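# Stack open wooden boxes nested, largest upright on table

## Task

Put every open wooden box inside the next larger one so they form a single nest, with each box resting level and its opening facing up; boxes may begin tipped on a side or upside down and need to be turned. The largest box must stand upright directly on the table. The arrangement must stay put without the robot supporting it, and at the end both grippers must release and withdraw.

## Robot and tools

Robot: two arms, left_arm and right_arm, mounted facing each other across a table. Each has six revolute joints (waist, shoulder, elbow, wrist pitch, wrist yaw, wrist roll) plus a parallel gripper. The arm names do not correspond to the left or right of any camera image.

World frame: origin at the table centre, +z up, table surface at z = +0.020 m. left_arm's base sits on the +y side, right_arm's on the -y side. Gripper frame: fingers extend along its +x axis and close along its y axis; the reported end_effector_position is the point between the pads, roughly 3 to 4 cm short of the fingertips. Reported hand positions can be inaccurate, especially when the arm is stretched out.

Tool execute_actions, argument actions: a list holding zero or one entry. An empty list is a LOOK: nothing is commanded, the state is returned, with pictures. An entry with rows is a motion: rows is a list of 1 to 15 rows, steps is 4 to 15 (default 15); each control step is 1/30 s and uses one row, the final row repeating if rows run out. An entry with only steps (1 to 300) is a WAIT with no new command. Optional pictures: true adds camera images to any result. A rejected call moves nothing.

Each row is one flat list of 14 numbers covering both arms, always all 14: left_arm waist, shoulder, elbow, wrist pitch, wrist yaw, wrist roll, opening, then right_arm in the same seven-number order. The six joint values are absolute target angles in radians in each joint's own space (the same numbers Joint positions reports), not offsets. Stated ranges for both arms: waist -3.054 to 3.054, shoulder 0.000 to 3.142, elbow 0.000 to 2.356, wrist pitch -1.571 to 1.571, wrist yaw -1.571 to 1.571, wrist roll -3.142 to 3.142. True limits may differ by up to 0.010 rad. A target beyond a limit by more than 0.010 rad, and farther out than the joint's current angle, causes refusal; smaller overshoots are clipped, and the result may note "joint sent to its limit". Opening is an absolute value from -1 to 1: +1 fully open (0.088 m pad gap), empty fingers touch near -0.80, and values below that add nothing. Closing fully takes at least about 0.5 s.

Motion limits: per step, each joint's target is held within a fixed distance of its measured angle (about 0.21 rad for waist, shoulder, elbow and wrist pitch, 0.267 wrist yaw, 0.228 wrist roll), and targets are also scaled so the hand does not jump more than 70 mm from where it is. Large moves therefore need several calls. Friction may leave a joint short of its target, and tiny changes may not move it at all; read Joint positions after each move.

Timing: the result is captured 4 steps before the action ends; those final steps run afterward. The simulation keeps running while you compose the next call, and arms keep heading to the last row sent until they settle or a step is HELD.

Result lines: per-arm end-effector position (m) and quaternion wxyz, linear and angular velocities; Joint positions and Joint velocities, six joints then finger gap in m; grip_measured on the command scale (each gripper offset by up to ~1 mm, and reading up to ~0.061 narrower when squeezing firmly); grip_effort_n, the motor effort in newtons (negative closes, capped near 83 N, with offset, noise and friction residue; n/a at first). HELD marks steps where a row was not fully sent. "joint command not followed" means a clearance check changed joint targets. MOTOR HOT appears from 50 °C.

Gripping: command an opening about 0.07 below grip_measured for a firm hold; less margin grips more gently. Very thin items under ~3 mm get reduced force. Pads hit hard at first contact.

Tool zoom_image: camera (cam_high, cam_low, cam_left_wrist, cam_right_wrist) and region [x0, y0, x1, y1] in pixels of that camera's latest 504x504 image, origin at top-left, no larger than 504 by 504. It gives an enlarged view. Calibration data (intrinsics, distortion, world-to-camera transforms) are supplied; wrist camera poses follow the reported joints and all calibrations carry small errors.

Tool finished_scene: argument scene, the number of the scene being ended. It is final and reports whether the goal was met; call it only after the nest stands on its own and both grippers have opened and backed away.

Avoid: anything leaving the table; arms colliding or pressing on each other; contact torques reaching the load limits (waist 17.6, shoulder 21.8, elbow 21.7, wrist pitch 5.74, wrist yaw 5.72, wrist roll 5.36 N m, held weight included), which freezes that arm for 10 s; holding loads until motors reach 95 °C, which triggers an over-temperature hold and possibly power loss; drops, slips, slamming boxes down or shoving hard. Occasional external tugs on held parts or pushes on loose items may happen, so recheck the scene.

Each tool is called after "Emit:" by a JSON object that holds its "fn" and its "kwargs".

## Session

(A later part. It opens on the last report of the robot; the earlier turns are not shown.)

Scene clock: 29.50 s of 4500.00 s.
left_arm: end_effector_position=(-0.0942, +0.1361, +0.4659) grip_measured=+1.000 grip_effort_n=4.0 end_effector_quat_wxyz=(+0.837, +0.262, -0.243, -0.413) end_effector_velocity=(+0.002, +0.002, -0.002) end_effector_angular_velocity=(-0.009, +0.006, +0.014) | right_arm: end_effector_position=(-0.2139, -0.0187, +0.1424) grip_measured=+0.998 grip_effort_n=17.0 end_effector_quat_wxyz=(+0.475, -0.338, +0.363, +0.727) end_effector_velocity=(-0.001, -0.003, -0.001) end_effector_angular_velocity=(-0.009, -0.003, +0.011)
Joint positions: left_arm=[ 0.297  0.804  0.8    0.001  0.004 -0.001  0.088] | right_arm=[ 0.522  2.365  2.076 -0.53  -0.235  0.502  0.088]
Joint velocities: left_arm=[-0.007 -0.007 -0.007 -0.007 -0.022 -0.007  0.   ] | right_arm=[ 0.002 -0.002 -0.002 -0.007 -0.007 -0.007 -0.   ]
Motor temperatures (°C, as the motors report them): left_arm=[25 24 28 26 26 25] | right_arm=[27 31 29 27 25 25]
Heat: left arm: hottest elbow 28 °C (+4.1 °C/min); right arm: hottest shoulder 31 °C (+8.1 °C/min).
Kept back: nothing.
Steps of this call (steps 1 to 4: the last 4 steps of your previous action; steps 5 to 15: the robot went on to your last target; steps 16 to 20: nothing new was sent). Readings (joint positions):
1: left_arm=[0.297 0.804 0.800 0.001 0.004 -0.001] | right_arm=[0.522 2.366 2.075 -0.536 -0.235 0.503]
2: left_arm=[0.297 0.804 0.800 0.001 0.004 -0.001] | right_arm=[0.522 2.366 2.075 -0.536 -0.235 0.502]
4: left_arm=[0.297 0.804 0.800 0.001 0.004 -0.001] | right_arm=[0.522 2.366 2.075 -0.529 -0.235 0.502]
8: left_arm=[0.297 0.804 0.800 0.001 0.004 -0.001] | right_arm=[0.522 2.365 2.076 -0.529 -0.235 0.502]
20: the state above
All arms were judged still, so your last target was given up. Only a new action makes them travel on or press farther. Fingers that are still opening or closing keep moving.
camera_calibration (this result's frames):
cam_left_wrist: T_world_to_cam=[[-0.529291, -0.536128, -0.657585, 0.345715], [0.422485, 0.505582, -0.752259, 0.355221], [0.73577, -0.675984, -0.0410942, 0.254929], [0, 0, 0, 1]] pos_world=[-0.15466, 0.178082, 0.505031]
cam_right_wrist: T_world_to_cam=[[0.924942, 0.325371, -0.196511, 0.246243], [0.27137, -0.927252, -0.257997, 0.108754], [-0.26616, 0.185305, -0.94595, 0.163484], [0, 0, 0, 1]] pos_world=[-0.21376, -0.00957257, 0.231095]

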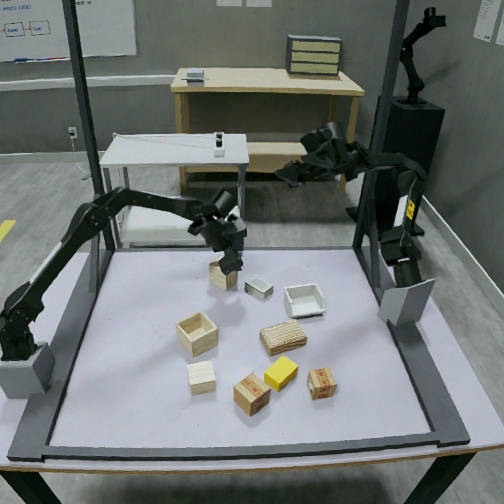

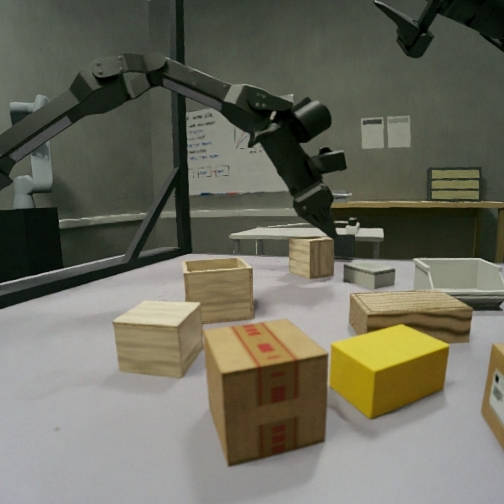

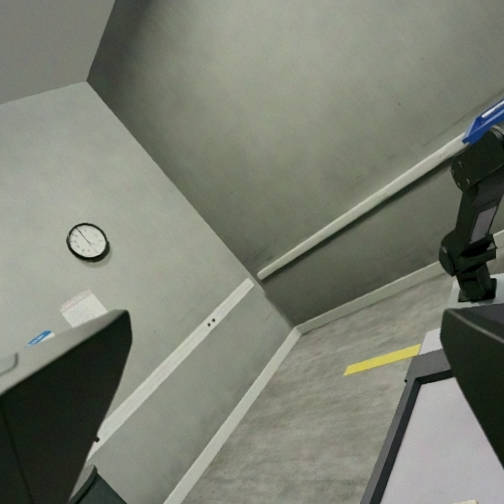

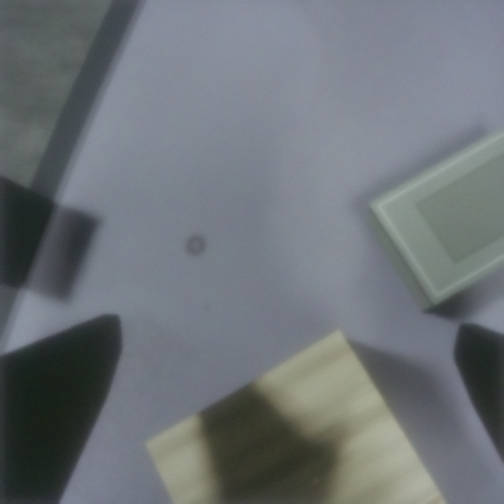

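Emit:
{"fn": "execute_actions", "kwargs": {"actions": [{"rows":[[0.3,0.8,0.8,0,0,0,1,0.535,2.40,1.98,-0.4,-0.231,0.127,1]],"steps":15}], "pictures": true}}

Scene clock: 30.20 s of 4500.00 s.
left_arm: end_effector_position=(-0.0942, +0.1361, +0.4659) grip_measured=+1.000 grip_effort_n=4.0 end_effector_quat_wxyz=(+0.837, +0.262, -0.243, -0.413) end_effector_velocity=(-0.002, -0.000, -0.001) end_effector_angular_velocity=(+0.004, +0.010, -0.007) | right_arm: end_effector_position=(-0.2150, -0.0164, +0.1201) grip_measured=+0.998 grip_effort_n=18.8 end_effector_quat_wxyz=(+0.406, -0.405, +0.221, +0.789) end_effector_velocity=(-0.011, +0.003, +0.006) end_effector_angular_velocity=(+0.102, -0.059, +0.186)
Joint positions: left_arm=[ 0.297  0.804  0.8    0.001  0.004 -0.001  0.088] | right_arm=[ 0.53   2.381  2.001 -0.404 -0.235  0.152  0.088]
Joint velocities: left_arm=[-0.002 -0.002  0.002 -0.007  0.007 -0.007  0.   ] | right_arm=[ 0.007 -0.002 -0.002  0.051 -0.007 -0.198 -0.   ]
Motor temperatures (°C, as the motors report them): left_arm=[25 24 28 26 26 25] | right_arm=[28 31 29 27 25 25]
Heat: left arm: hottest elbow 28 °C (+4.0 °C/min); right arm: hottest shoulder 31 °C (+7.9 °C/min).
Steps of this call (steps 1 to 10: nothing new was sent; steps 11 to 21: the first 11 steps of this action). Readings (joint positions):
11: left_arm=[0.297 0.804 0.800 0.001 0.004 -0.001] | right_arm=[0.522 2.365 2.069 -0.515 -0.235 0.471]
12: left_arm=[0.297 0.804 0.800 0.001 0.004 -0.001] | right_arm=[0.522 2.365 2.053 -0.480 -0.235 0.414]
14: left_arm=[0.297 0.804 0.800 0.001 0.004 -0.001] | right_arm=[0.524 2.366 2.031 -0.445 -0.235 0.309]
18: left_arm=[0.297 0.804 0.800 0.001 0.004 -0.001] | right_arm=[0.530 2.380 2.003 -0.416 -0.236 0.186]
21: the state above
camera_calibration (this result's frames):
cam_left_wrist: T_world_to_cam=[[-0.529291, -0.536128, -0.657585, 0.345715], [0.422485, 0.505582, -0.752259, 0.355221], [0.73577, -0.675984, -0.0410942, 0.254929], [0, 0, 0, 1]] pos_world=[-0.15466, 0.178082, 0.505031]
cam_right_wrist: T_world_to_cam=[[0.79507, 0.606464, -0.00809498, 0.196168], [0.573102, -0.755568, -0.317287, 0.180163], [-0.198539, 0.247626, -0.948295, 0.157521], [0, 0, 0, 1]] pos_world=[-0.227945, -0.0218502, 0.208127]

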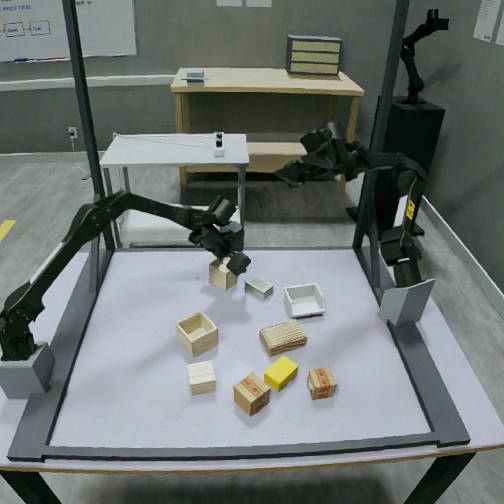

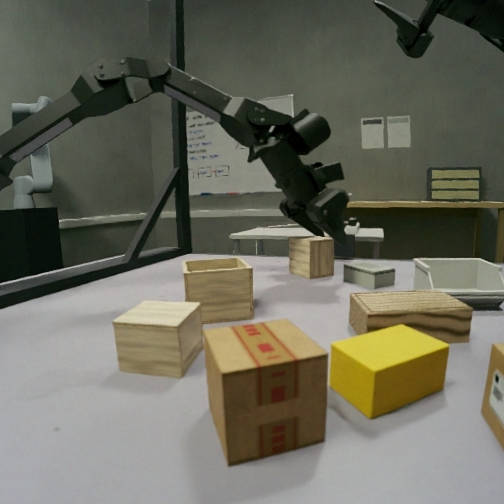

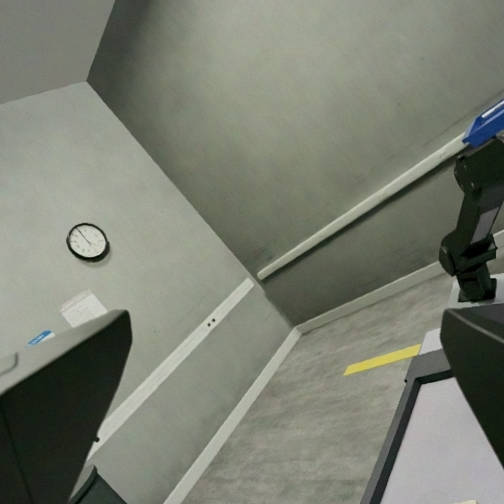

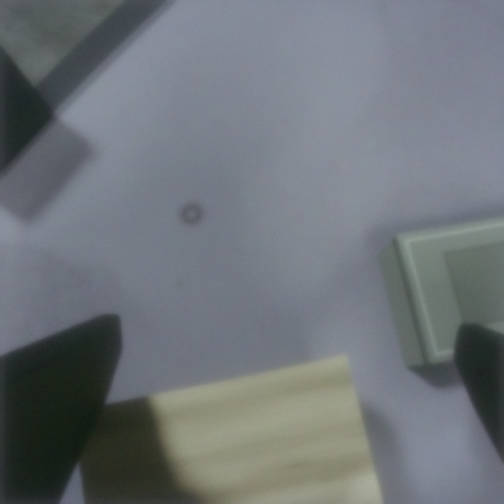

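Emit:
{"fn": "execute_actions", "kwargs": {"actions": [{"rows":[[0.3,0.8,0.8,0,0,0,1,0.54,2.318,1.942,-0.44,-0.29,0.0,1]],"steps":15}]}}

Emit:
{"fn": "execute_actions", "kwargs": {"actions": [{"steps":10}], "pictures": true}}

Scene clock: 30.97 s of 4500.00 s.
left_arm: end_effector_position=(-0.0942, +0.1361, +0.4659) grip_measured=+1.000 grip_effort_n=4.0 end_effector_quat_wxyz=(+0.837, +0.262, -0.243, -0.413) end_effector_velocity=(+0.002, +0.001, -0.005) end_effector_angular_velocity=(+0.007, +0.032, +0.003) | right_arm: end_effector_position=(-0.2193, -0.0345, +0.1281) grip_measured=+0.998 grip_effort_n=17.9 end_effector_quat_wxyz=(+0.352, -0.438, +0.180, +0.807) end_effector_velocity=(-0.001, -0.007, +0.012) end_effector_angular_velocity=(+0.010, -0.015, +0.064)
Joint positions: left_arm=[ 0.297  0.804  0.8    0.001  0.004 -0.001  0.088] | right_arm=[ 0.538  2.331  1.959 -0.435 -0.283  0.008  0.088]
Joint velocities: left_arm=[-0.002 -0.002 -0.002 -0.022  0.007 -0.022  0.   ] | right_arm=[-0.002 -0.037 -0.017 -0.022 -0.022 -0.066 -0.   ]
Motor temperatures (°C, as the motors report them): left_arm=[25 24 28 26 26 25] | right_arm=[28 31 29 27 25 25]
Heat: left arm: hottest elbow 28 °C (+3.9 °C/min); right arm: hottest shoulder 31 °C (+7.8 °C/min).
Steps of this call (steps 1 to 4: the last 4 steps of your previous action; steps 5 to 12: the robot went on to your last target; steps 13 to 23: the first 11 steps of this action). Readings (joint positions):
13: left_arm=[0.297 0.804 0.800 0.001 0.004 -0.001] | right_arm=[0.531 2.377 1.995 -0.398 -0.238 0.113]
14: left_arm=[0.297 0.804 0.800 0.001 0.004 -0.001] | right_arm=[0.531 2.369 1.987 -0.406 -0.248 0.085]
16: left_arm=[0.297 0.804 0.800 0.001 0.004 -0.001] | right_arm=[0.532 2.352 1.971 -0.425 -0.265 0.047]
20: left_arm=[0.297 0.804 0.800 0.001 0.004 -0.001] | right_arm=[0.537 2.337 1.961 -0.433 -0.279 0.016]
23: the state above

Scene clock: 31.30 s of 4500.00 s.
left_arm: end_effector_position=(-0.0942, +0.1361, +0.4659) grip_measured=+1.000 grip_effort_n=4.0 end_effector_quat_wxyz=(+0.837, +0.262, -0.243, -0.413) end_effector_velocity=(-0.001, +0.003, +0.002) end_effector_angular_velocity=(-0.025, +0.012, +0.009) | right_arm: end_effector_position=(-0.2190, -0.0354, +0.1278) grip_measured=+0.998 grip_effort_n=17.9 end_effector_quat_wxyz=(+0.350, -0.440, +0.179, +0.807) end_effector_velocity=(-0.001, -0.002, +0.002) end_effector_angular_velocity=(-0.006, +0.003, +0.027)
Joint positions: left_arm=[ 0.297  0.804  0.8    0.001  0.004 -0.001  0.088] | right_arm=[ 0.538  2.33   1.956 -0.437 -0.285  0.002  0.088]
Joint velocities: left_arm=[-0.002 -0.007  0.002 -0.007 -0.022 -0.022  0.   ] | right_arm=[-0.002 -0.002  0.002 -0.007 -0.022 -0.022  0.   ]
Motor temperatures (°C, as the motors report them): left_arm=[25 24 28 26 26 25] | right_arm=[28 31 29 27 25 25]
Heat: left arm: hottest elbow 28 °C (+3.8 °C/min); right arm: hottest shoulder 31 °C (+7.7 °C/min).
Kept back: nothing.
Steps of this call (steps 1 to 4: the last 4 steps of your previous action; steps 5 to 10: the robot went on to your last target). Readings (joint positions):
1: left_arm=[0.297 0.804 0.800 0.001 0.004 -0.001] | right_arm=[0.538 2.331 1.959 -0.435 -0.283 0.006]
2: left_arm=[0.297 0.804 0.800 0.001 0.004 -0.001] | right_arm=[0.538 2.330 1.958 -0.436 -0.284 0.005]
4: left_arm=[0.297 0.804 0.800 0.001 0.004 -0.001] | right_arm=[0.538 2.330 1.958 -0.436 -0.284 0.004]
8: left_arm=[0.297 0.804 0.800 0.001 0.004 -0.001] | right_arm=[0.538 2.330 1.957 -0.437 -0.285 0.003]
10: the state above
camera_calibration (this result's frames):
cam_left_wrist: T_world_to_cam=[[-0.529291, -0.536128, -0.657585, 0.345715], [0.422485, 0.505582, -0.752259, 0.355221], [0.73577, -0.675984, -0.0410942, 0.254929], [0, 0, 0, 1]] pos_world=[-0.15466, 0.178082, 0.505031]
cam_right_wrist: T_world_to_cam=[[0.693417, 0.719895, 0.0303884, 0.187772], [0.69605, -0.658355, -0.2865, 0.197008], [-0.186244, 0.219816, -0.957598, 0.171655], [0, 0, 0, 1]] pos_world=[-0.235362, -0.0432076, 0.215113]

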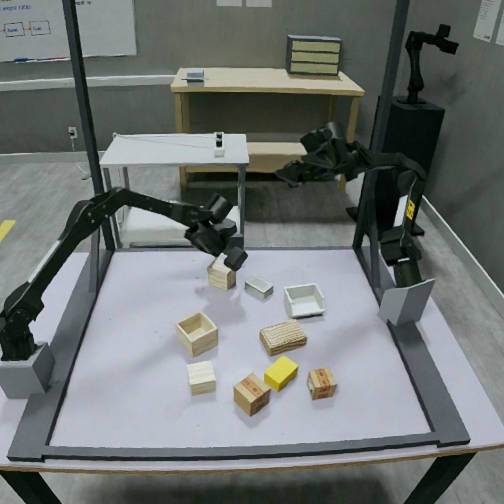

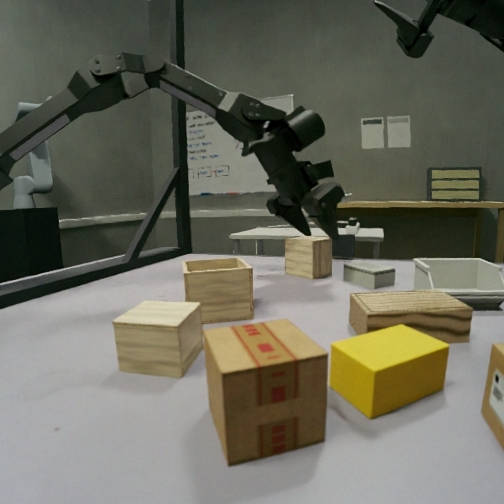

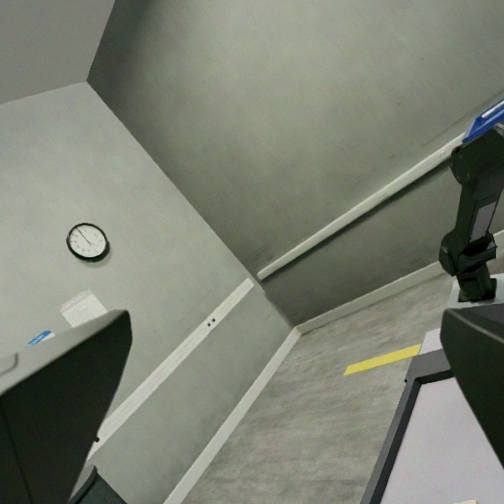

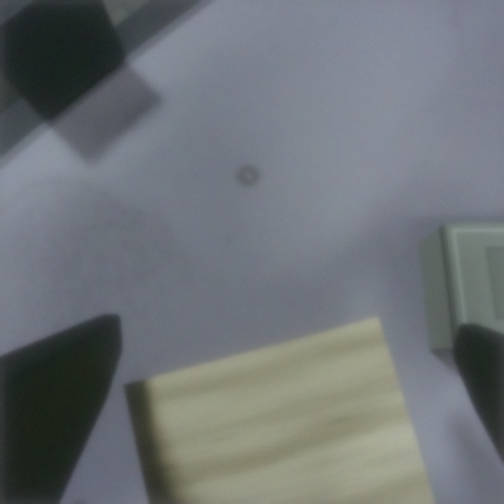

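Emit:
{"fn": "execute_actions", "kwargs": {"actions": [{"rows":[[0.3,0.8,0.8,0,0,0,1,0.555,2.355,1.87,-0.33,-0.29,-0.15,1],[0.3,0.8,0.8,0,0,0,1,0.555,2.355,1.87,-0.33,-0.29,-0.15,1],[0.3,0.8,0.8,0,0,0,1,0.555,2.355,1.87,-0.33,-0.29,-0.15,1],[0.3,0.8,0.8,0,0,0,1,0.555,2.355,1.87,-0.33,-0.29,-0.15,1],[0.3,0.8,0.8,0,0,0,1,0.555,2.355,1.87,-0.33,-0.29,-0.15,1],[0.3,0.8,0.8,0,0,0,1,0.555,2.355,1.87,-0.33,-0.29,-0.15,1],[0.3,0.8,0.8,0,0,0,1,0.57,2.395,1.785,-0.218,-0.29,-0.15,1]],"steps":15}]}}

Emit:
{"fn": "execute_actions", "kwargs": {"actions": [{"steps":12}], "pictures": true}}

Scene clock: 31.90 s of 4500.00 s.
left_arm: end_effector_position=(-0.0942, +0.1361, +0.4659) grip_measured=+1.000 grip_effort_n=3.5 end_effector_quat_wxyz=(+0.837, +0.262, -0.243, -0.413) end_effector_velocity=(+0.001, +0.002, +0.002) end_effector_angular_velocity=(-0.007, -0.009, +0.017) | right_arm: end_effector_position=(-0.2184, -0.0434, +0.0847) grip_measured=+0.998 grip_effort_n=17.4 end_effector_quat_wxyz=(+0.307, -0.459, +0.111, +0.826) end_effector_velocity=(+0.050, -0.064, -0.209) end_effector_angular_velocity=(-0.251, -0.194, +0.046)
Joint positions: left_arm=[ 0.297  0.804  0.8    0.001  0.004 -0.001  0.088] | right_arm=[ 0.562  2.36   1.827 -0.253 -0.285 -0.141  0.088]
Joint velocities: left_arm=[-0.002 -0.002  0.002 -0.007 -0.022  0.007  0.   ] | right_arm=[ 0.081  0.222 -0.3    0.212 -0.007 -0.051 -0.   ]
Motor temperatures (°C, as the motors report them): left_arm=[25 24 29 26 26 25] | right_arm=[28 32 29 27 25 25]
Heat: left arm: hottest elbow 29 °C (+5.6 °C/min); right arm: hottest shoulder 32 °C (+9.4 °C/min).
Steps of this call (steps 1 to 7: the robot went on to your last target; steps 8 to 18: the first 11 steps of this action). Readings (joint positions):
8: left_arm=[0.297 0.804 0.800 0.001 0.004 -0.001] | right_arm=[0.538 2.330 1.949 -0.424 -0.285 -0.020]
9: left_arm=[0.297 0.804 0.800 0.001 0.004 -0.001] | right_arm=[0.539 2.330 1.934 -0.396 -0.285 -0.055]
11: left_arm=[0.297 0.804 0.800 0.001 0.004 -0.001] | right_arm=[0.542 2.330 1.914 -0.368 -0.285 -0.096]
15: left_arm=[0.297 0.804 0.800 0.001 0.004 -0.001] | right_arm=[0.553 2.342 1.864 -0.295 -0.285 -0.132]
18: the state above

Scene clock: 32.30 s of 4500.00 s.
left_arm: end_effector_position=(-0.0942, +0.1361, +0.4659) grip_measured=+1.000 grip_effort_n=3.5 end_effector_quat_wxyz=(+0.837, +0.262, -0.243, -0.413) end_effector_velocity=(+0.002, +0.001, -0.004) end_effector_angular_velocity=(+0.003, +0.012, +0.006) | right_arm: end_effector_position=(-0.2139, -0.0475, +0.0667) grip_measured=+0.998 grip_effort_n=17.4 end_effector_quat_wxyz=(+0.301, -0.465, +0.114, +0.825) end_effector_velocity=(-0.003, +0.000, +0.003) end_effector_angular_velocity=(-0.000, +0.017, +0.019)
Joint positions: left_arm=[ 0.297  0.804  0.8    0.001  0.004 -0.001  0.088] | right_arm=[ 0.567  2.381  1.798 -0.22  -0.291 -0.148  0.088]
Joint velocities: left_arm=[-0.007 -0.002 -0.007 -0.007 -0.007 -0.007  0.   ] | right_arm=[-0.002 -0.002  0.002  0.007 -0.022 -0.007 -0.   ]
Motor temperatures (°C, as the motors report them): left_arm=[25 24 29 26 26 25] | right_arm=[28 32 29 27 25 25]
Heat: left arm: hottest elbow 29 °C (+5.6 °C/min); right arm: hottest shoulder 32 °C (+9.3 °C/min).
Kept back: nothing.
Steps of this call (steps 1 to 4: the last 4 steps of your previous action; steps 5 to 12: the robot went on to your last target). Readings (joint positions):
1: left_arm=[0.297 0.804 0.800 0.001 0.004 -0.001] | right_arm=[0.565 2.368 1.818 -0.247 -0.285 -0.143]
2: left_arm=[0.297 0.804 0.800 0.001 0.004 -0.001] | right_arm=[0.567 2.374 1.810 -0.242 -0.285 -0.144]
4: left_arm=[0.297 0.804 0.800 0.001 0.004 -0.001] | right_arm=[0.567 2.380 1.802 -0.231 -0.291 -0.145]
8: left_arm=[0.297 0.804 0.800 0.001 0.004 -0.001] | right_arm=[0.567 2.380 1.801 -0.221 -0.291 -0.147]
12: the state above
camera_calibration (this result's frames):
cam_left_wrist: T_world_to_cam=[[-0.529291, -0.536128, -0.657585, 0.345715], [0.422485, 0.505582, -0.752259, 0.355221], [0.73577, -0.675984, -0.0410942, 0.254929], [0, 0, 0, 1]] pos_world=[-0.15466, 0.178082, 0.505031]
cam_right_wrist: T_world_to_cam=[[0.568307, 0.816424, 0.102363, 0.167772], [0.804698, -0.525512, -0.276221, 0.196842], [-0.171721, 0.23935, -0.955627, 0.120687], [0, 0, 0, 1]] pos_world=[-0.233021, -0.0624168, 0.15253]

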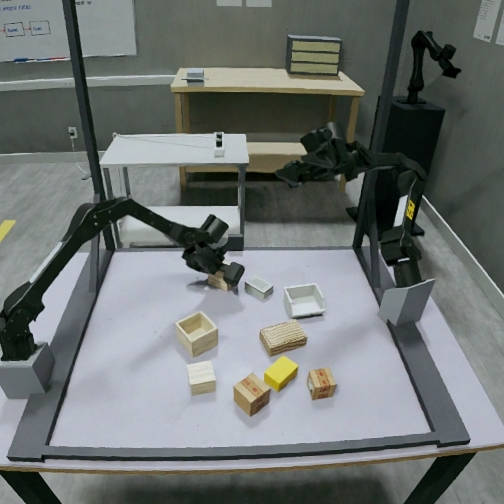

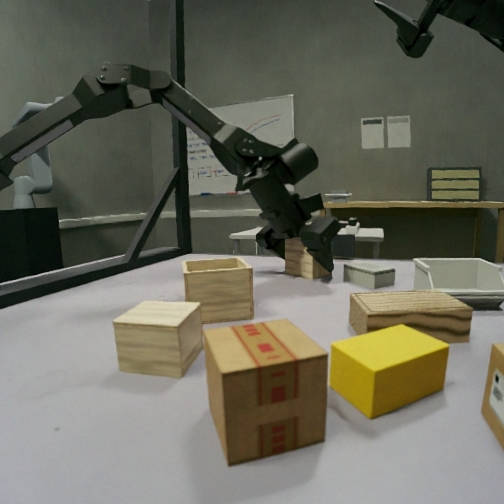

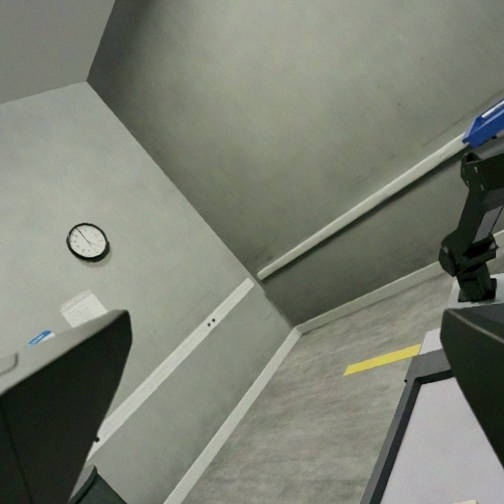

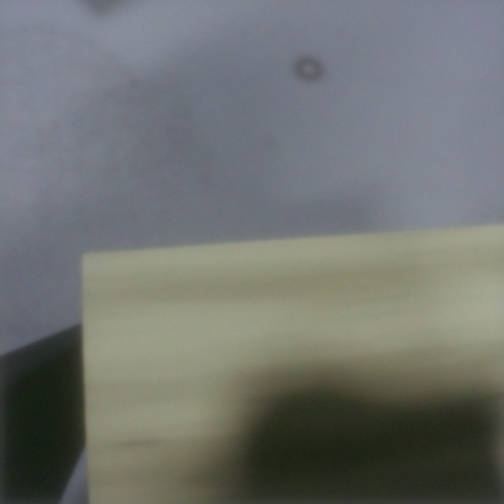

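Emit:
{"fn": "execute_actions", "kwargs": {"actions": [{"rows":[[0.3,0.8,0.8,0,0,0,1,0.57,2.385,1.795,-0.218,-0.29,-0.15,0.4]],"steps":15}]}}

Emit:
{"fn": "execute_actions", "kwargs": {"actions": [{"rows":[[0.3,0.8,0.8,0,0,0,1,0.57,2.30,1.80,-0.3,-0.29,-0.15,0.4],[0.3,0.8,0.8,0,0,0,1,0.57,2.30,1.80,-0.3,-0.29,-0.15,0.4],[0.3,0.8,0.8,0,0,0,1,0.57,2.30,1.80,-0.3,-0.29,-0.15,0.4],[0.3,0.8,0.8,0,0,0,1,0.57,2.30,1.80,-0.3,-0.29,-0.15,0.4],[0.3,0.8,0.8,0,0,0,1,0.57,2.1,1.43,-0.13,-0.29,-0.15,0.4],[0.3,0.8,0.8,0,0,0,1,0.57,2.1,1.43,-0.13,-0.29,-0.15,0.4],[0.3,0.8,0.8,0,0,0,1,0.57,2.1,1.43,-0.13,-0.29,-0.15,0.4],[0.3,0.8,0.8,0,0,0,1,0.57,2.1,1.43,-0.13,-0.29,-0.15,0.4],[0.3,0.8,0.8,0,0,0,1,0.57,1.915,1.06,0.04,-0.29,-0.15,0.4]],"steps":15}]}}

Emit:
{"fn": "execute_actions", "kwargs": {"actions": [{"steps":15}]}}

Emit:
{"fn": "execute_actions", "kwargs": {"actions": [{"rows":[[0.3,0.8,0.8,0,0,0,1,0.57,1.96,1.03,0.12,-0.29,-0.15,0.4]],"steps":15}], "pictures": true}}

Scene clock: 33.17 s of 4500.00 s.
left_arm: end_effector_position=(-0.0942, +0.1361, +0.4659) grip_measured=+1.000 grip_effort_n=3.5 end_effector_quat_wxyz=(+0.837, +0.262, -0.243, -0.413) end_effector_velocity=(-0.001, +0.000, +0.001) end_effector_angular_velocity=(-0.011, +0.001, -0.002) | right_arm: end_effector_position=(-0.2141, -0.0475, +0.0667) grip_measured=+0.581 grip_effort_n=-83.5 end_effector_quat_wxyz=(+0.301, -0.465, +0.114, +0.825) end_effector_velocity=(+0.000, -0.003, -0.003) end_effector_angular_velocity=(-0.006, -0.011, +0.022)
Joint positions: left_arm=[ 0.297  0.804  0.8    0.001  0.004 -0.001  0.088] | right_arm=[ 0.567  2.381  1.797 -0.219 -0.291 -0.148  0.067]
Joint velocities: left_arm=[-0.002 -0.002 -0.002  0.007 -0.007 -0.007  0.   ] | right_arm=[ 0.002  0.002 -0.002 -0.007 -0.007 -0.022 -0.   ]
Motor temperatures (°C, as the motors report them): left_arm=[25 24 29 26 26 25] | right_arm=[28 32 30 27 25 25]
Heat: left arm: hottest elbow 29 °C (+5.4 °C/min); right arm: hottest shoulder 32 °C (+9.0 °C/min).
Steps of this call (steps 1 to 15: the robot went on to your last target; steps 16 to 26: the first 11 steps of this action). Readings (joint positions):
16: left_arm=[0.297 0.804 0.800 0.001 0.004 -0.001] | right_arm=[0.567 2.381 1.797 -0.219 -0.291 -0.148]
17: left_arm=[0.297 0.804 0.800 0.001 0.004 -0.001] | right_arm=[0.567 2.381 1.797 -0.219 -0.291 -0.148]
19: left_arm=[0.297 0.804 0.800 0.001 0.004 -0.001] | right_arm=[0.567 2.381 1.797 -0.219 -0.291 -0.148]
23: left_arm=[0.297 0.804 0.800 0.001 0.004 -0.001] | right_arm=[0.567 2.381 1.797 -0.219 -0.291 -0.148]
26: the state above

Scene clock: 33.67 s of 4500.00 s.
left_arm: end_effector_position=(-0.0942, +0.1361, +0.4659) grip_measured=+1.000 grip_effort_n=4.0 end_effector_quat_wxyz=(+0.837, +0.262, -0.243, -0.413) end_effector_velocity=(-0.001, +0.000, +0.001) end_effector_angular_velocity=(-0.019, +0.013, -0.005) | right_arm: end_effector_position=(-0.2136, -0.0826, +0.1441) grip_measured=+0.581 grip_effort_n=-83.5 end_effector_quat_wxyz=(+0.307, -0.410, +0.067, +0.856) end_effector_velocity=(+0.019, -0.168, +0.327) end_effector_angular_velocity=(+0.676, +0.498, +0.225)
Joint positions: left_arm=[ 0.297  0.804  0.8    0.001  0.004 -0.001  0.088] | right_arm=[ 0.568  2.076  1.494 -0.063 -0.291 -0.148  0.067]
Joint velocities: left_arm=[-0.002 -0.002 -0.002  0.007 -0.007 -0.022  0.   ] | right_arm=[-0.002 -1.331 -1.365  0.901 -0.007 -0.007 -0.   ]
Motor temperatures (°C, as the motors report them): left_arm=[25 24 29 26 26 25] | right_arm=[28 32 30 27 25 25]
Heat: left arm: hottest elbow 29 °C (+5.3 °C/min); right arm: hottest shoulder 32 °C (+8.9 °C/min).
Steps of this call (steps 1 to 4: the last 4 steps of your previous action; steps 5 to 15: the first 11 steps of this action). Readings (joint positions):
5: left_arm=[0.297 0.804 0.800 0.001 0.004 -0.001] | right_arm=[0.567 2.376 1.797 -0.224 -0.291 -0.148]
6: left_arm=[0.297 0.804 0.800 0.001 0.004 -0.001] | right_arm=[0.567 2.368 1.797 -0.249 -0.291 -0.148]
8: left_arm=[0.297 0.804 0.800 0.001 0.004 -0.001] | right_arm=[0.567 2.352 1.797 -0.272 -0.291 -0.148]
12: left_arm=[0.297 0.804 0.800 0.001 0.004 -0.001] | right_arm=[0.568 2.207 1.632 -0.182 -0.291 -0.148]
15: the state above

Scene clock: 34.17 s of 4500.00 s.
left_arm: end_effector_position=(-0.0942, +0.1361, +0.4659) grip_measured=+1.000 grip_effort_n=4.0 end_effector_quat_wxyz=(+0.837, +0.262, -0.243, -0.413) end_effector_velocity=(+0.004, +0.003, -0.002) end_effector_angular_velocity=(+0.004, +0.001, +0.030) | right_arm: end_effector_position=(-0.1440, -0.1555, +0.0942) grip_measured=+0.581 grip_effort_n=-83.5 end_effector_quat_wxyz=(+0.300, -0.467, +0.115, +0.824) end_effector_velocity=(-0.010, +0.009, +0.010) end_effector_angular_velocity=(+0.055, +0.056, +0.031)
Joint positions: left_arm=[ 0.297  0.804  0.8    0.001  0.004 -0.001  0.088] | right_arm=[ 0.568  1.92   1.076  0.037 -0.291 -0.148  0.067]
Joint velocities: left_arm=[-0.002 -0.002 -0.002 -0.022 -0.022  0.007  0.   ] | right_arm=[-0.007 -0.002 -0.002  0.081 -0.022 -0.007 -0.   ]
Motor temperatures (°C, as the motors report them): left_arm=[25 24 29 26 26 25] | right_arm=[28 32 30 27 25 25]
Heat: left arm: hottest elbow 29 °C (+5.3 °C/min); right arm: hottest shoulder 32 °C (+8.8 °C/min).
Kept back: nothing.
Steps of this call (steps 1 to 4: the last 4 steps of your previous action; steps 5 to 15: the robot went on to your last target). Readings (joint positions):
1: left_arm=[0.297 0.804 0.800 0.001 0.004 -0.001] | right_arm=[0.568 2.034 1.449 -0.036 -0.291 -0.148]
2: left_arm=[0.297 0.804 0.800 0.001 0.004 -0.001] | right_arm=[0.568 1.996 1.407 -0.012 -0.291 -0.148]
4: left_arm=[0.297 0.804 0.800 0.001 0.004 -0.001] | right_arm=[0.568 1.939 1.328 0.019 -0.291 -0.148]
8: left_arm=[0.297 0.804 0.800 0.001 0.004 -0.001] | right_arm=[0.568 1.916 1.183 0.029 -0.291 -0.148]
15: the state above

Scene clock: 34.53 s of 4500.00 s.
left_arm: end_effector_position=(-0.0942, +0.1361, +0.4659) grip_measured=+1.000 grip_effort_n=3.5 end_effector_quat_wxyz=(+0.837, +0.262, -0.243, -0.413) end_effector_velocity=(+0.002, +0.002, +0.000) end_effector_angular_velocity=(-0.012, +0.005, +0.018) | right_arm: end_effector_position=(-0.1394, -0.1561, +0.0811) grip_measured=+0.581 grip_effort_n=-83.5 end_effector_quat_wxyz=(+0.301, -0.463, +0.112, +0.826) end_effector_velocity=(-0.006, +0.002, +0.005) end_effector_angular_velocity=(+0.025, +0.025, +0.037)
Joint positions: left_arm=[ 0.297  0.804  0.8    0.001  0.004 -0.001  0.088] | right_arm=[ 0.568  1.948  1.04   0.113 -0.291 -0.148  0.067]
Joint velocities: left_arm=[-0.002 -0.002 -0.002 -0.007 -0.022 -0.007  0.   ] | right_arm=[-0.002 -0.002 -0.002  0.037 -0.022 -0.022  0.   ]
Motor temperatures (°C, as the motors report them): left_arm=[25 24 29 26 26 25] | right_arm=[28 32 30 27 25 25]
Heat: left arm: hottest elbow 29 °C (+5.2 °C/min); right arm: hottest shoulder 32 °C (+8.7 °C/min).
Steps of this call (steps 1 to 11: the first 11 steps of this action). Readings (joint positions):
1: left_arm=[0.297 0.804 0.800 0.001 0.004 -0.001] | right_arm=[0.568 1.921 1.074 0.049 -0.291 -0.148]
2: left_arm=[0.297 0.804 0.800 0.001 0.004 -0.001] | right_arm=[0.568 1.923 1.068 0.071 -0.291 -0.148]
4: left_arm=[0.297 0.804 0.800 0.001 0.004 -0.001] | right_arm=[0.568 1.930 1.058 0.091 -0.291 -0.148]
8: left_arm=[0.297 0.804 0.800 0.001 0.004 -0.001] | right_arm=[0.568 1.946 1.043 0.107 -0.291 -0.148]
11: the state above
camera_calibration (this result's frames):
cam_left_wrist: T_world_to_cam=[[-0.529291, -0.536128, -0.657585, 0.345715], [0.422485, 0.505582, -0.752259, 0.355221], [0.73577, -0.675984, -0.0410942, 0.254929], [0, 0, 0, 1]] pos_world=[-0.15466, 0.178082, 0.505031]
cam_right_wrist: T_world_to_cam=[[0.565701, 0.817897, 0.105007, 0.212285], [0.805454, -0.520772, -0.282914, 0.0852153], [-0.17671, 0.244623, -0.95338, 0.173167], [0, 0, 0, 1]] pos_world=[-0.158127, -0.17161, 0.166911]

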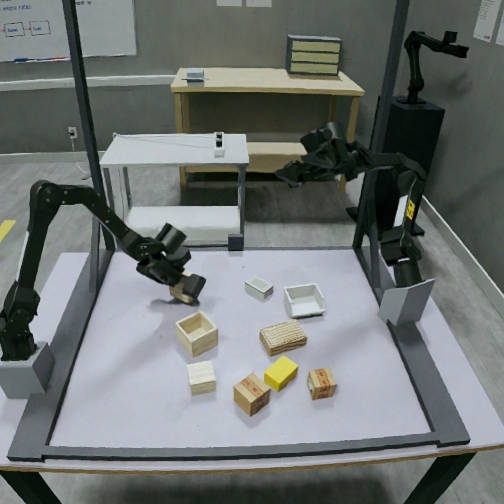

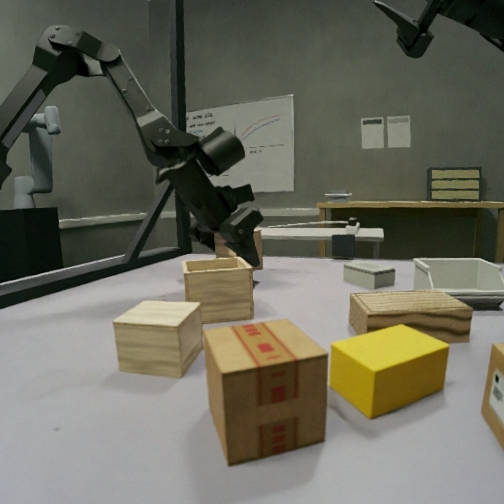

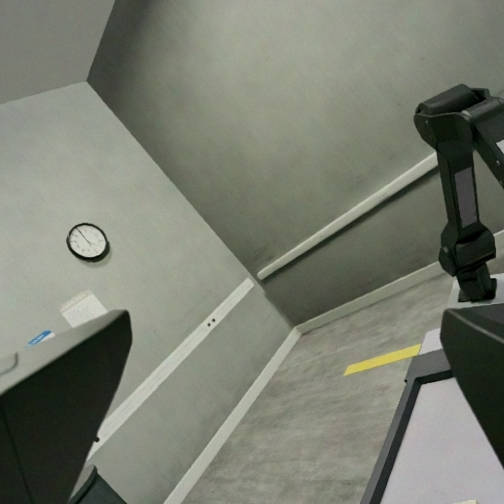

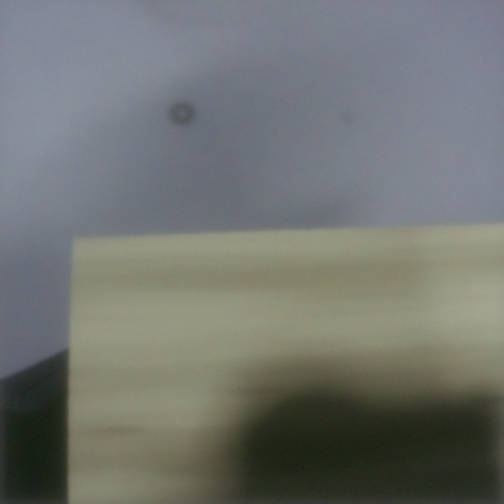

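Emit:
{"fn": "execute_actions", "kwargs": {"actions": [{"rows":[[0.3,0.8,0.8,0,0,0,1,0.57,2.0,1.03,0.16,-0.29,-0.15,0.4]],"steps":15}]}}

Emit:
{"fn": "execute_actions", "kwargs": {"actions": [{"steps":5}]}}

Scene clock: 35.03 s of 4500.00 s.
left_arm: end_effector_position=(-0.0942, +0.1361, +0.4659) grip_measured=+1.000 grip_effort_n=4.0 end_effector_quat_wxyz=(+0.837, +0.262, -0.243, -0.413) end_effector_velocity=(+0.003, +0.001, -0.003) end_effector_angular_velocity=(-0.008, +0.023, +0.007) | right_arm: end_effector_position=(-0.1376, -0.1534, +0.0693) grip_measured=+0.581 grip_effort_n=-83.5 end_effector_quat_wxyz=(+0.301, -0.462, +0.111, +0.827) end_effector_velocity=(-0.004, +0.004, +0.005) end_effector_angular_velocity=(+0.028, +0.022, +0.017)
Joint positions: left_arm=[ 0.297  0.804  0.8    0.001  0.004 -0.001  0.088] | right_arm=[ 0.568  1.988  1.038  0.156 -0.291 -0.148  0.067]
Joint velocities: left_arm=[-0.002 -0.002 -0.007 -0.007 -0.007 -0.022  0.   ] | right_arm=[-0.002 -0.002 -0.002  0.037 -0.007 -0.007 -0.   ]
Motor temperatures (°C, as the motors report them): left_arm=[25 24 29 26 26 25] | right_arm=[28 32 30 27 25 25]
Heat: left arm: hottest elbow 29 °C (+5.1 °C/min); right arm: hottest shoulder 32 °C (+8.6 °C/min).
Steps of this call (steps 1 to 4: the last 4 steps of your previous action; steps 5 to 15: the first 11 steps of this action). Readings (joint positions):
5: left_arm=[0.297 0.804 0.800 0.001 0.004 -0.001] | right_arm=[0.568 1.952 1.040 0.121 -0.291 -0.148]
6: left_arm=[0.297 0.804 0.800 0.001 0.004 -0.001] | right_arm=[0.568 1.958 1.040 0.135 -0.291 -0.148]
8: left_arm=[0.297 0.804 0.800 0.001 0.004 -0.001] | right_arm=[0.568 1.971 1.040 0.143 -0.291 -0.148]
12: left_arm=[0.297 0.804 0.800 0.001 0.004 -0.001] | right_arm=[0.568 1.987 1.038 0.151 -0.291 -0.148]
15: the state above

Scene clock: 35.20 s of 4500.00 s.
left_arm: end_effector_position=(-0.0942, +0.1361, +0.4659) grip_measured=+1.000 grip_effort_n=4.0 end_effector_quat_wxyz=(+0.837, +0.262, -0.243, -0.413) end_effector_velocity=(+0.000, +0.001, +0.002) end_effector_angular_velocity=(-0.020, -0.003, +0.008) | right_arm: end_effector_position=(-0.1377, -0.1532, +0.0692) grip_measured=+0.581 grip_effort_n=-83.5 end_effector_quat_wxyz=(+0.301, -0.462, +0.111, +0.827) end_effector_velocity=(-0.000, -0.000, +0.001) end_effector_angular_velocity=(-0.008, +0.006, -0.005)
Joint positions: left_arm=[ 0.297  0.804  0.8    0.001  0.004 -0.001  0.088] | right_arm=[ 0.568  1.988  1.038  0.157 -0.291 -0.148  0.067]
Joint velocities: left_arm=[-0.002 -0.002 -0.002  0.007 -0.022 -0.007  0.   ] | right_arm=[-0.002 -0.002  0.002 -0.007 -0.007  0.007 -0.   ]
Motor temperatures (°C, as the motors report them): left_arm=[25 24 29 26 26 25] | right_arm=[28 32 30 27 25 25]
Heat: left arm: hottest elbow 29 °C (+5.1 °C/min); right arm: hottest shoulder 32 °C (+8.5 °C/min).
Kept back: nothing.
Steps of this call (steps 1 to 4: the last 4 steps of your previous action; step 5: the robot went on to your last target). Readings (joint positions):
1: left_arm=[0.297 0.804 0.800 0.001 0.004 -0.001] | right_arm=[0.568 1.988 1.038 0.157 -0.291 -0.148]
2: left_arm=[0.297 0.804 0.800 0.001 0.004 -0.001] | right_arm=[0.568 1.988 1.038 0.157 -0.291 -0.148]
4: left_arm=[0.297 0.804 0.800 0.001 0.004 -0.001] | right_arm=[0.568 1.988 1.038 0.157 -0.291 -0.148]
5: the state above

Emit:
{"fn": "execute_actions", "kwargs": {"actions": [{"rows":[[0.3,0.8,0.8,0,0,0,1,0.57,1.99,1.038,0.157,-0.29,-0.15,1]],"steps":15}]}}

Emit:
{"fn": "execute_actions", "kwargs": {"actions": [{"rows":[[0.3,0.8,0.8,0,0,0,1,0.57,1.85,1.2,0.0,-0.27,-0.2,1]],"steps":12}]}}

Emit:
{"fn": "execute_actions", "kwargs": {"actions": [{"rows":[[0.3,0.8,0.8,0,0,0,1,0.56,2.24,2.0,-1.16,-0.247,-0.30,1]],"steps":15}]}}

Emit:
{"fn": "execute_actions", "kwargs": {"actions": [{"steps":30}], "pictures": true}}

Scene clock: 36.10 s of 4500.00 s.
left_arm: end_effector_position=(-0.0942, +0.1361, +0.4659) grip_measured=+1.000 grip_effort_n=3.5 end_effector_quat_wxyz=(+0.837, +0.262, -0.243, -0.413) end_effector_velocity=(-0.000, -0.000, -0.003) end_effector_angular_velocity=(+0.006, +0.012, -0.004) | right_arm: end_effector_position=(-0.1377, -0.1532, +0.0693) grip_measured=+0.971 grip_effort_n=18.8 end_effector_quat_wxyz=(+0.301, -0.462, +0.111, +0.827) end_effector_velocity=(-0.003, -0.001, +0.003) end_effector_angular_velocity=(-0.006, +0.023, +0.007)
Joint positions: left_arm=[ 0.297  0.804  0.8    0.001  0.004 -0.001  0.088] | right_arm=[ 0.568  1.988  1.038  0.157 -0.291 -0.148  0.087]
Joint velocities: left_arm=[-0.002 -0.002 -0.002 -0.007  0.007 -0.007  0.   ] | right_arm=[-0.002 -0.007 -0.002  0.007 -0.022  0.007  0.011]
Motor temperatures (°C, as the motors report them): left_arm=[25 24 29 26 26 25] | right_arm=[28 33 30 27 25 25]
Heat: left arm: hottest elbow 29 °C (+5.0 °C/min); right arm: hottest shoulder 33 °C (+10.0 °C/min).
Steps of this call (steps 1 to 15: the robot went on to your last target; step 16: nothing new was sent; steps 17 to 27: the first 11 steps of this action). Readings (joint positions):
17: left_arm=[0.297 0.804 0.800 0.001 0.004 -0.001] | right_arm=[0.568 1.988 1.038 0.157 -0.291 -0.148]
18: left_arm=[0.297 0.804 0.800 0.001 0.004 -0.001] | right_arm=[0.568 1.988 1.038 0.157 -0.291 -0.148]
20: left_arm=[0.297 0.804 0.800 0.001 0.004 -0.001] | right_arm=[0.568 1.988 1.038 0.157 -0.291 -0.148]
24: left_arm=[0.297 0.804 0.800 0.001 0.004 -0.001] | right_arm=[0.568 1.988 1.038 0.157 -0.291 -0.148]
27: the state above

Scene clock: 36.50 s of 4500.00 s.
left_arm: end_effector_position=(-0.0942, +0.1361, +0.4659) grip_measured=+1.000 grip_effort_n=4.0 end_effector_quat_wxyz=(+0.837, +0.262, -0.243, -0.413) end_effector_velocity=(+0.001, +0.001, -0.001) end_effector_angular_velocity=(-0.003, +0.009, +0.007) | right_arm: end_effector_position=(-0.1743, -0.1332, +0.1442) grip_measured=+0.997 grip_effort_n=18.4 end_effector_quat_wxyz=(+0.302, -0.426, +0.054, +0.851) end_effector_velocity=(-0.146, +0.064, +0.319) end_effector_angular_velocity=(+0.600, +0.382, +0.224)
Joint positions: left_arm=[ 0.297  0.804  0.8    0.001  0.004 -0.001  0.088] | right_arm=[ 0.568  1.875  1.174  0.033 -0.279 -0.19   0.088]
Joint velocities: left_arm=[-0.002 -0.002 -0.002 -0.007 -0.007 -0.007  0.   ] | right_arm=[-0.002 -0.432  0.418 -0.125  0.007 -0.066  0.   ]
Motor temperatures (°C, as the motors report them): left_arm=[25 24 29 26 26 25] | right_arm=[28 33 30 27 25 25]
Heat: left arm: hottest elbow 29 °C (+4.9 °C/min); right arm: hottest shoulder 33 °C (+9.9 °C/min).
Steps of this call (steps 1 to 4: the last 4 steps of your previous action; steps 5 to 12: the first 8 steps of this action). Readings (joint positions):
5: left_arm=[0.297 0.804 0.800 0.001 0.004 -0.001] | right_arm=[0.568 1.981 1.047 0.139 -0.291 -0.153]
6: left_arm=[0.297 0.804 0.800 0.001 0.004 -0.001] | right_arm=[0.568 1.973 1.061 0.103 -0.289 -0.161]
8: left_arm=[0.297 0.804 0.800 0.001 0.004 -0.001] | right_arm=[0.568 1.946 1.095 0.069 -0.284 -0.174]
12: the state above

Scene clock: 37.00 s of 4500.00 s.
left_arm: end_effector_position=(-0.0942, +0.1361, +0.4659) grip_measured=+1.000 grip_effort_n=3.5 end_effector_quat_wxyz=(+0.837, +0.262, -0.243, -0.413) end_effector_velocity=(-0.000, -0.000, -0.003) end_effector_angular_velocity=(+0.006, +0.012, -0.004) | right_arm: end_effector_position=(-0.1689, -0.1019, +0.0843) grip_measured=+0.998 grip_effort_n=18.4 end_effector_quat_wxyz=(+0.262, -0.575, +0.125, +0.765) end_effector_velocity=(-0.053, +0.026, +0.109) end_effector_angular_velocity=(-0.423, -0.298, -0.099)
Joint positions: left_arm=[ 0.297  0.804  0.8    0.001  0.004 -0.001  0.088] | right_arm=[ 0.562  2.217  1.674 -0.519 -0.251 -0.293  0.088]
Joint velocities: left_arm=[-0.002 -0.002 -0.002 -0.007  0.007 -0.007  0.   ] | right_arm=[-0.007  0.3    1.223 -1.458 -0.022 -0.037 -0.   ]
Motor temperatures (°C, as the motors report them): left_arm=[25 24 29 26 26 25] | right_arm=[28 33 30 27 25 25]
Heat: left arm: hottest elbow 29 °C (+4.9 °C/min); right arm: hottest shoulder 33 °C (+9.7 °C/min).
Steps of this call (steps 1 to 4: the last 4 steps of your previous action; steps 5 to 15: the first 11 steps of this action). Readings (joint positions):
5: left_arm=[0.297 0.804 0.800 0.001 0.004 -0.001] | right_arm=[0.568 1.865 1.218 -0.023 -0.275 -0.211]
6: left_arm=[0.297 0.804 0.800 0.001 0.004 -0.001] | right_arm=[0.567 1.899 1.267 -0.074 -0.271 -0.234]
8: left_arm=[0.297 0.804 0.800 0.001 0.004 -0.001] | right_arm=[0.566 1.993 1.372 -0.165 -0.260 -0.262]
12: left_arm=[0.297 0.804 0.800 0.001 0.004 -0.001] | right_arm=[0.562 2.158 1.555 -0.366 -0.253 -0.287]
15: the state above

Scene clock: 38.00 s of 4500.00 s.
left_arm: end_effector_position=(-0.0942, +0.1361, +0.4659) grip_measured=+1.000 grip_effort_n=4.0 end_effector_quat_wxyz=(+0.837, +0.262, -0.243, -0.413) end_effector_velocity=(+0.003, +0.001, -0.003) end_effector_angular_velocity=(-0.000, +0.011, +0.010) | right_arm: end_effector_position=(-0.1549, -0.1458, +0.1409) grip_measured=+0.998 grip_effort_n=18.4 end_effector_quat_wxyz=(+0.226, -0.668, +0.220, +0.674) end_effector_velocity=(-0.001, -0.003, +0.002) end_effector_angular_velocity=(-0.007, +0.004, +0.024)
Joint positions: left_arm=[ 0.297  0.804  0.8    0.001  0.004 -0.001  0.088] | right_arm=[ 0.561  2.228  1.99  -1.157 -0.251 -0.298  0.088]
Joint velocities: left_arm=[-0.002 -0.002 -0.007 -0.007 -0.007 -0.007  0.   ] | right_arm=[ 0.002 -0.007 -0.002 -0.007 -0.007 -0.022 -0.   ]
Motor temperatures (°C, as the motors report them): left_arm=[25 24 29 26 26 25] | right_arm=[28 33 30 27 25 25]
Heat: left arm: hottest elbow 29 °C (+4.7 °C/min); right arm: hottest shoulder 33 °C (+9.5 °C/min).
Kept back: nothing.
Steps of this call (steps 1 to 4: the last 4 steps of your previous action; steps 5 to 30: the robot went on to your last target). Readings (joint positions):
1: left_arm=[0.297 0.804 0.800 0.001 0.004 -0.001] | right_arm=[0.562 2.225 1.716 -0.568 -0.251 -0.295]
2: left_arm=[0.297 0.804 0.800 0.001 0.004 -0.001] | right_arm=[0.562 2.228 1.760 -0.617 -0.251 -0.295]
4: left_arm=[0.297 0.804 0.800 0.001 0.004 -0.001] | right_arm=[0.562 2.228 1.852 -0.713 -0.251 -0.296]
8: left_arm=[0.297 0.804 0.800 0.001 0.004 -0.001] | right_arm=[0.561 2.222 1.972 -0.897 -0.251 -0.298]
30: the state above
camera_calibration (this result's frames):
cam_left_wrist: T_world_to_cam=[[-0.529291, -0.536128, -0.657585, 0.345715], [0.422485, 0.505582, -0.752259, 0.355221], [0.73577, -0.675984, -0.0410942, 0.254929], [0, 0, 0, 1]] pos_world=[-0.15466, 0.178082, 0.505031]
cam_right_wrist: T_world_to_cam=[[0.564983, 0.825068, -0.00757188, 0.223187], [0.794509, -0.541536, 0.274762, 0.0366397], [0.222597, -0.161252, -0.961482, 0.228723], [0, 0, 0, 1]] pos_world=[-0.20612, -0.12742, 0.211536]

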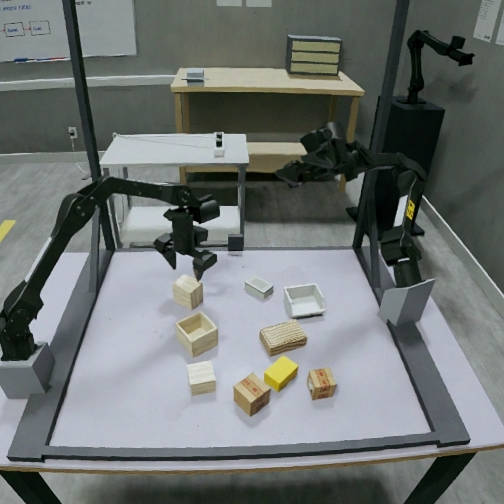

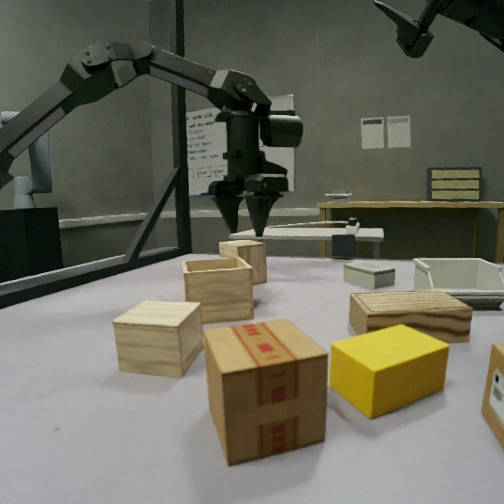

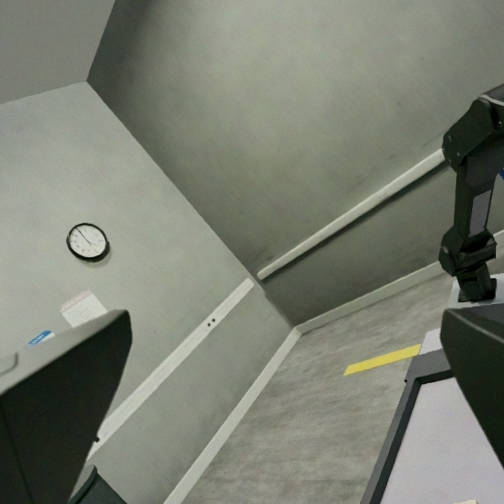

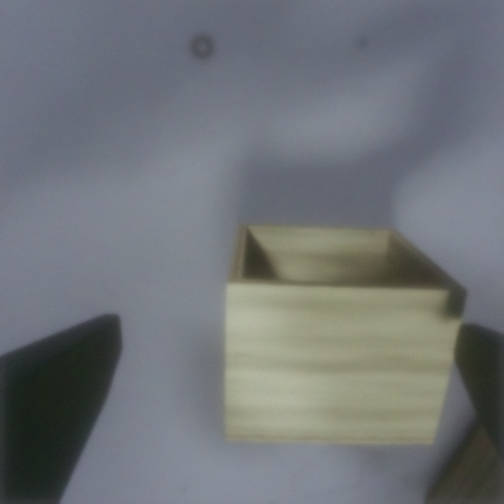

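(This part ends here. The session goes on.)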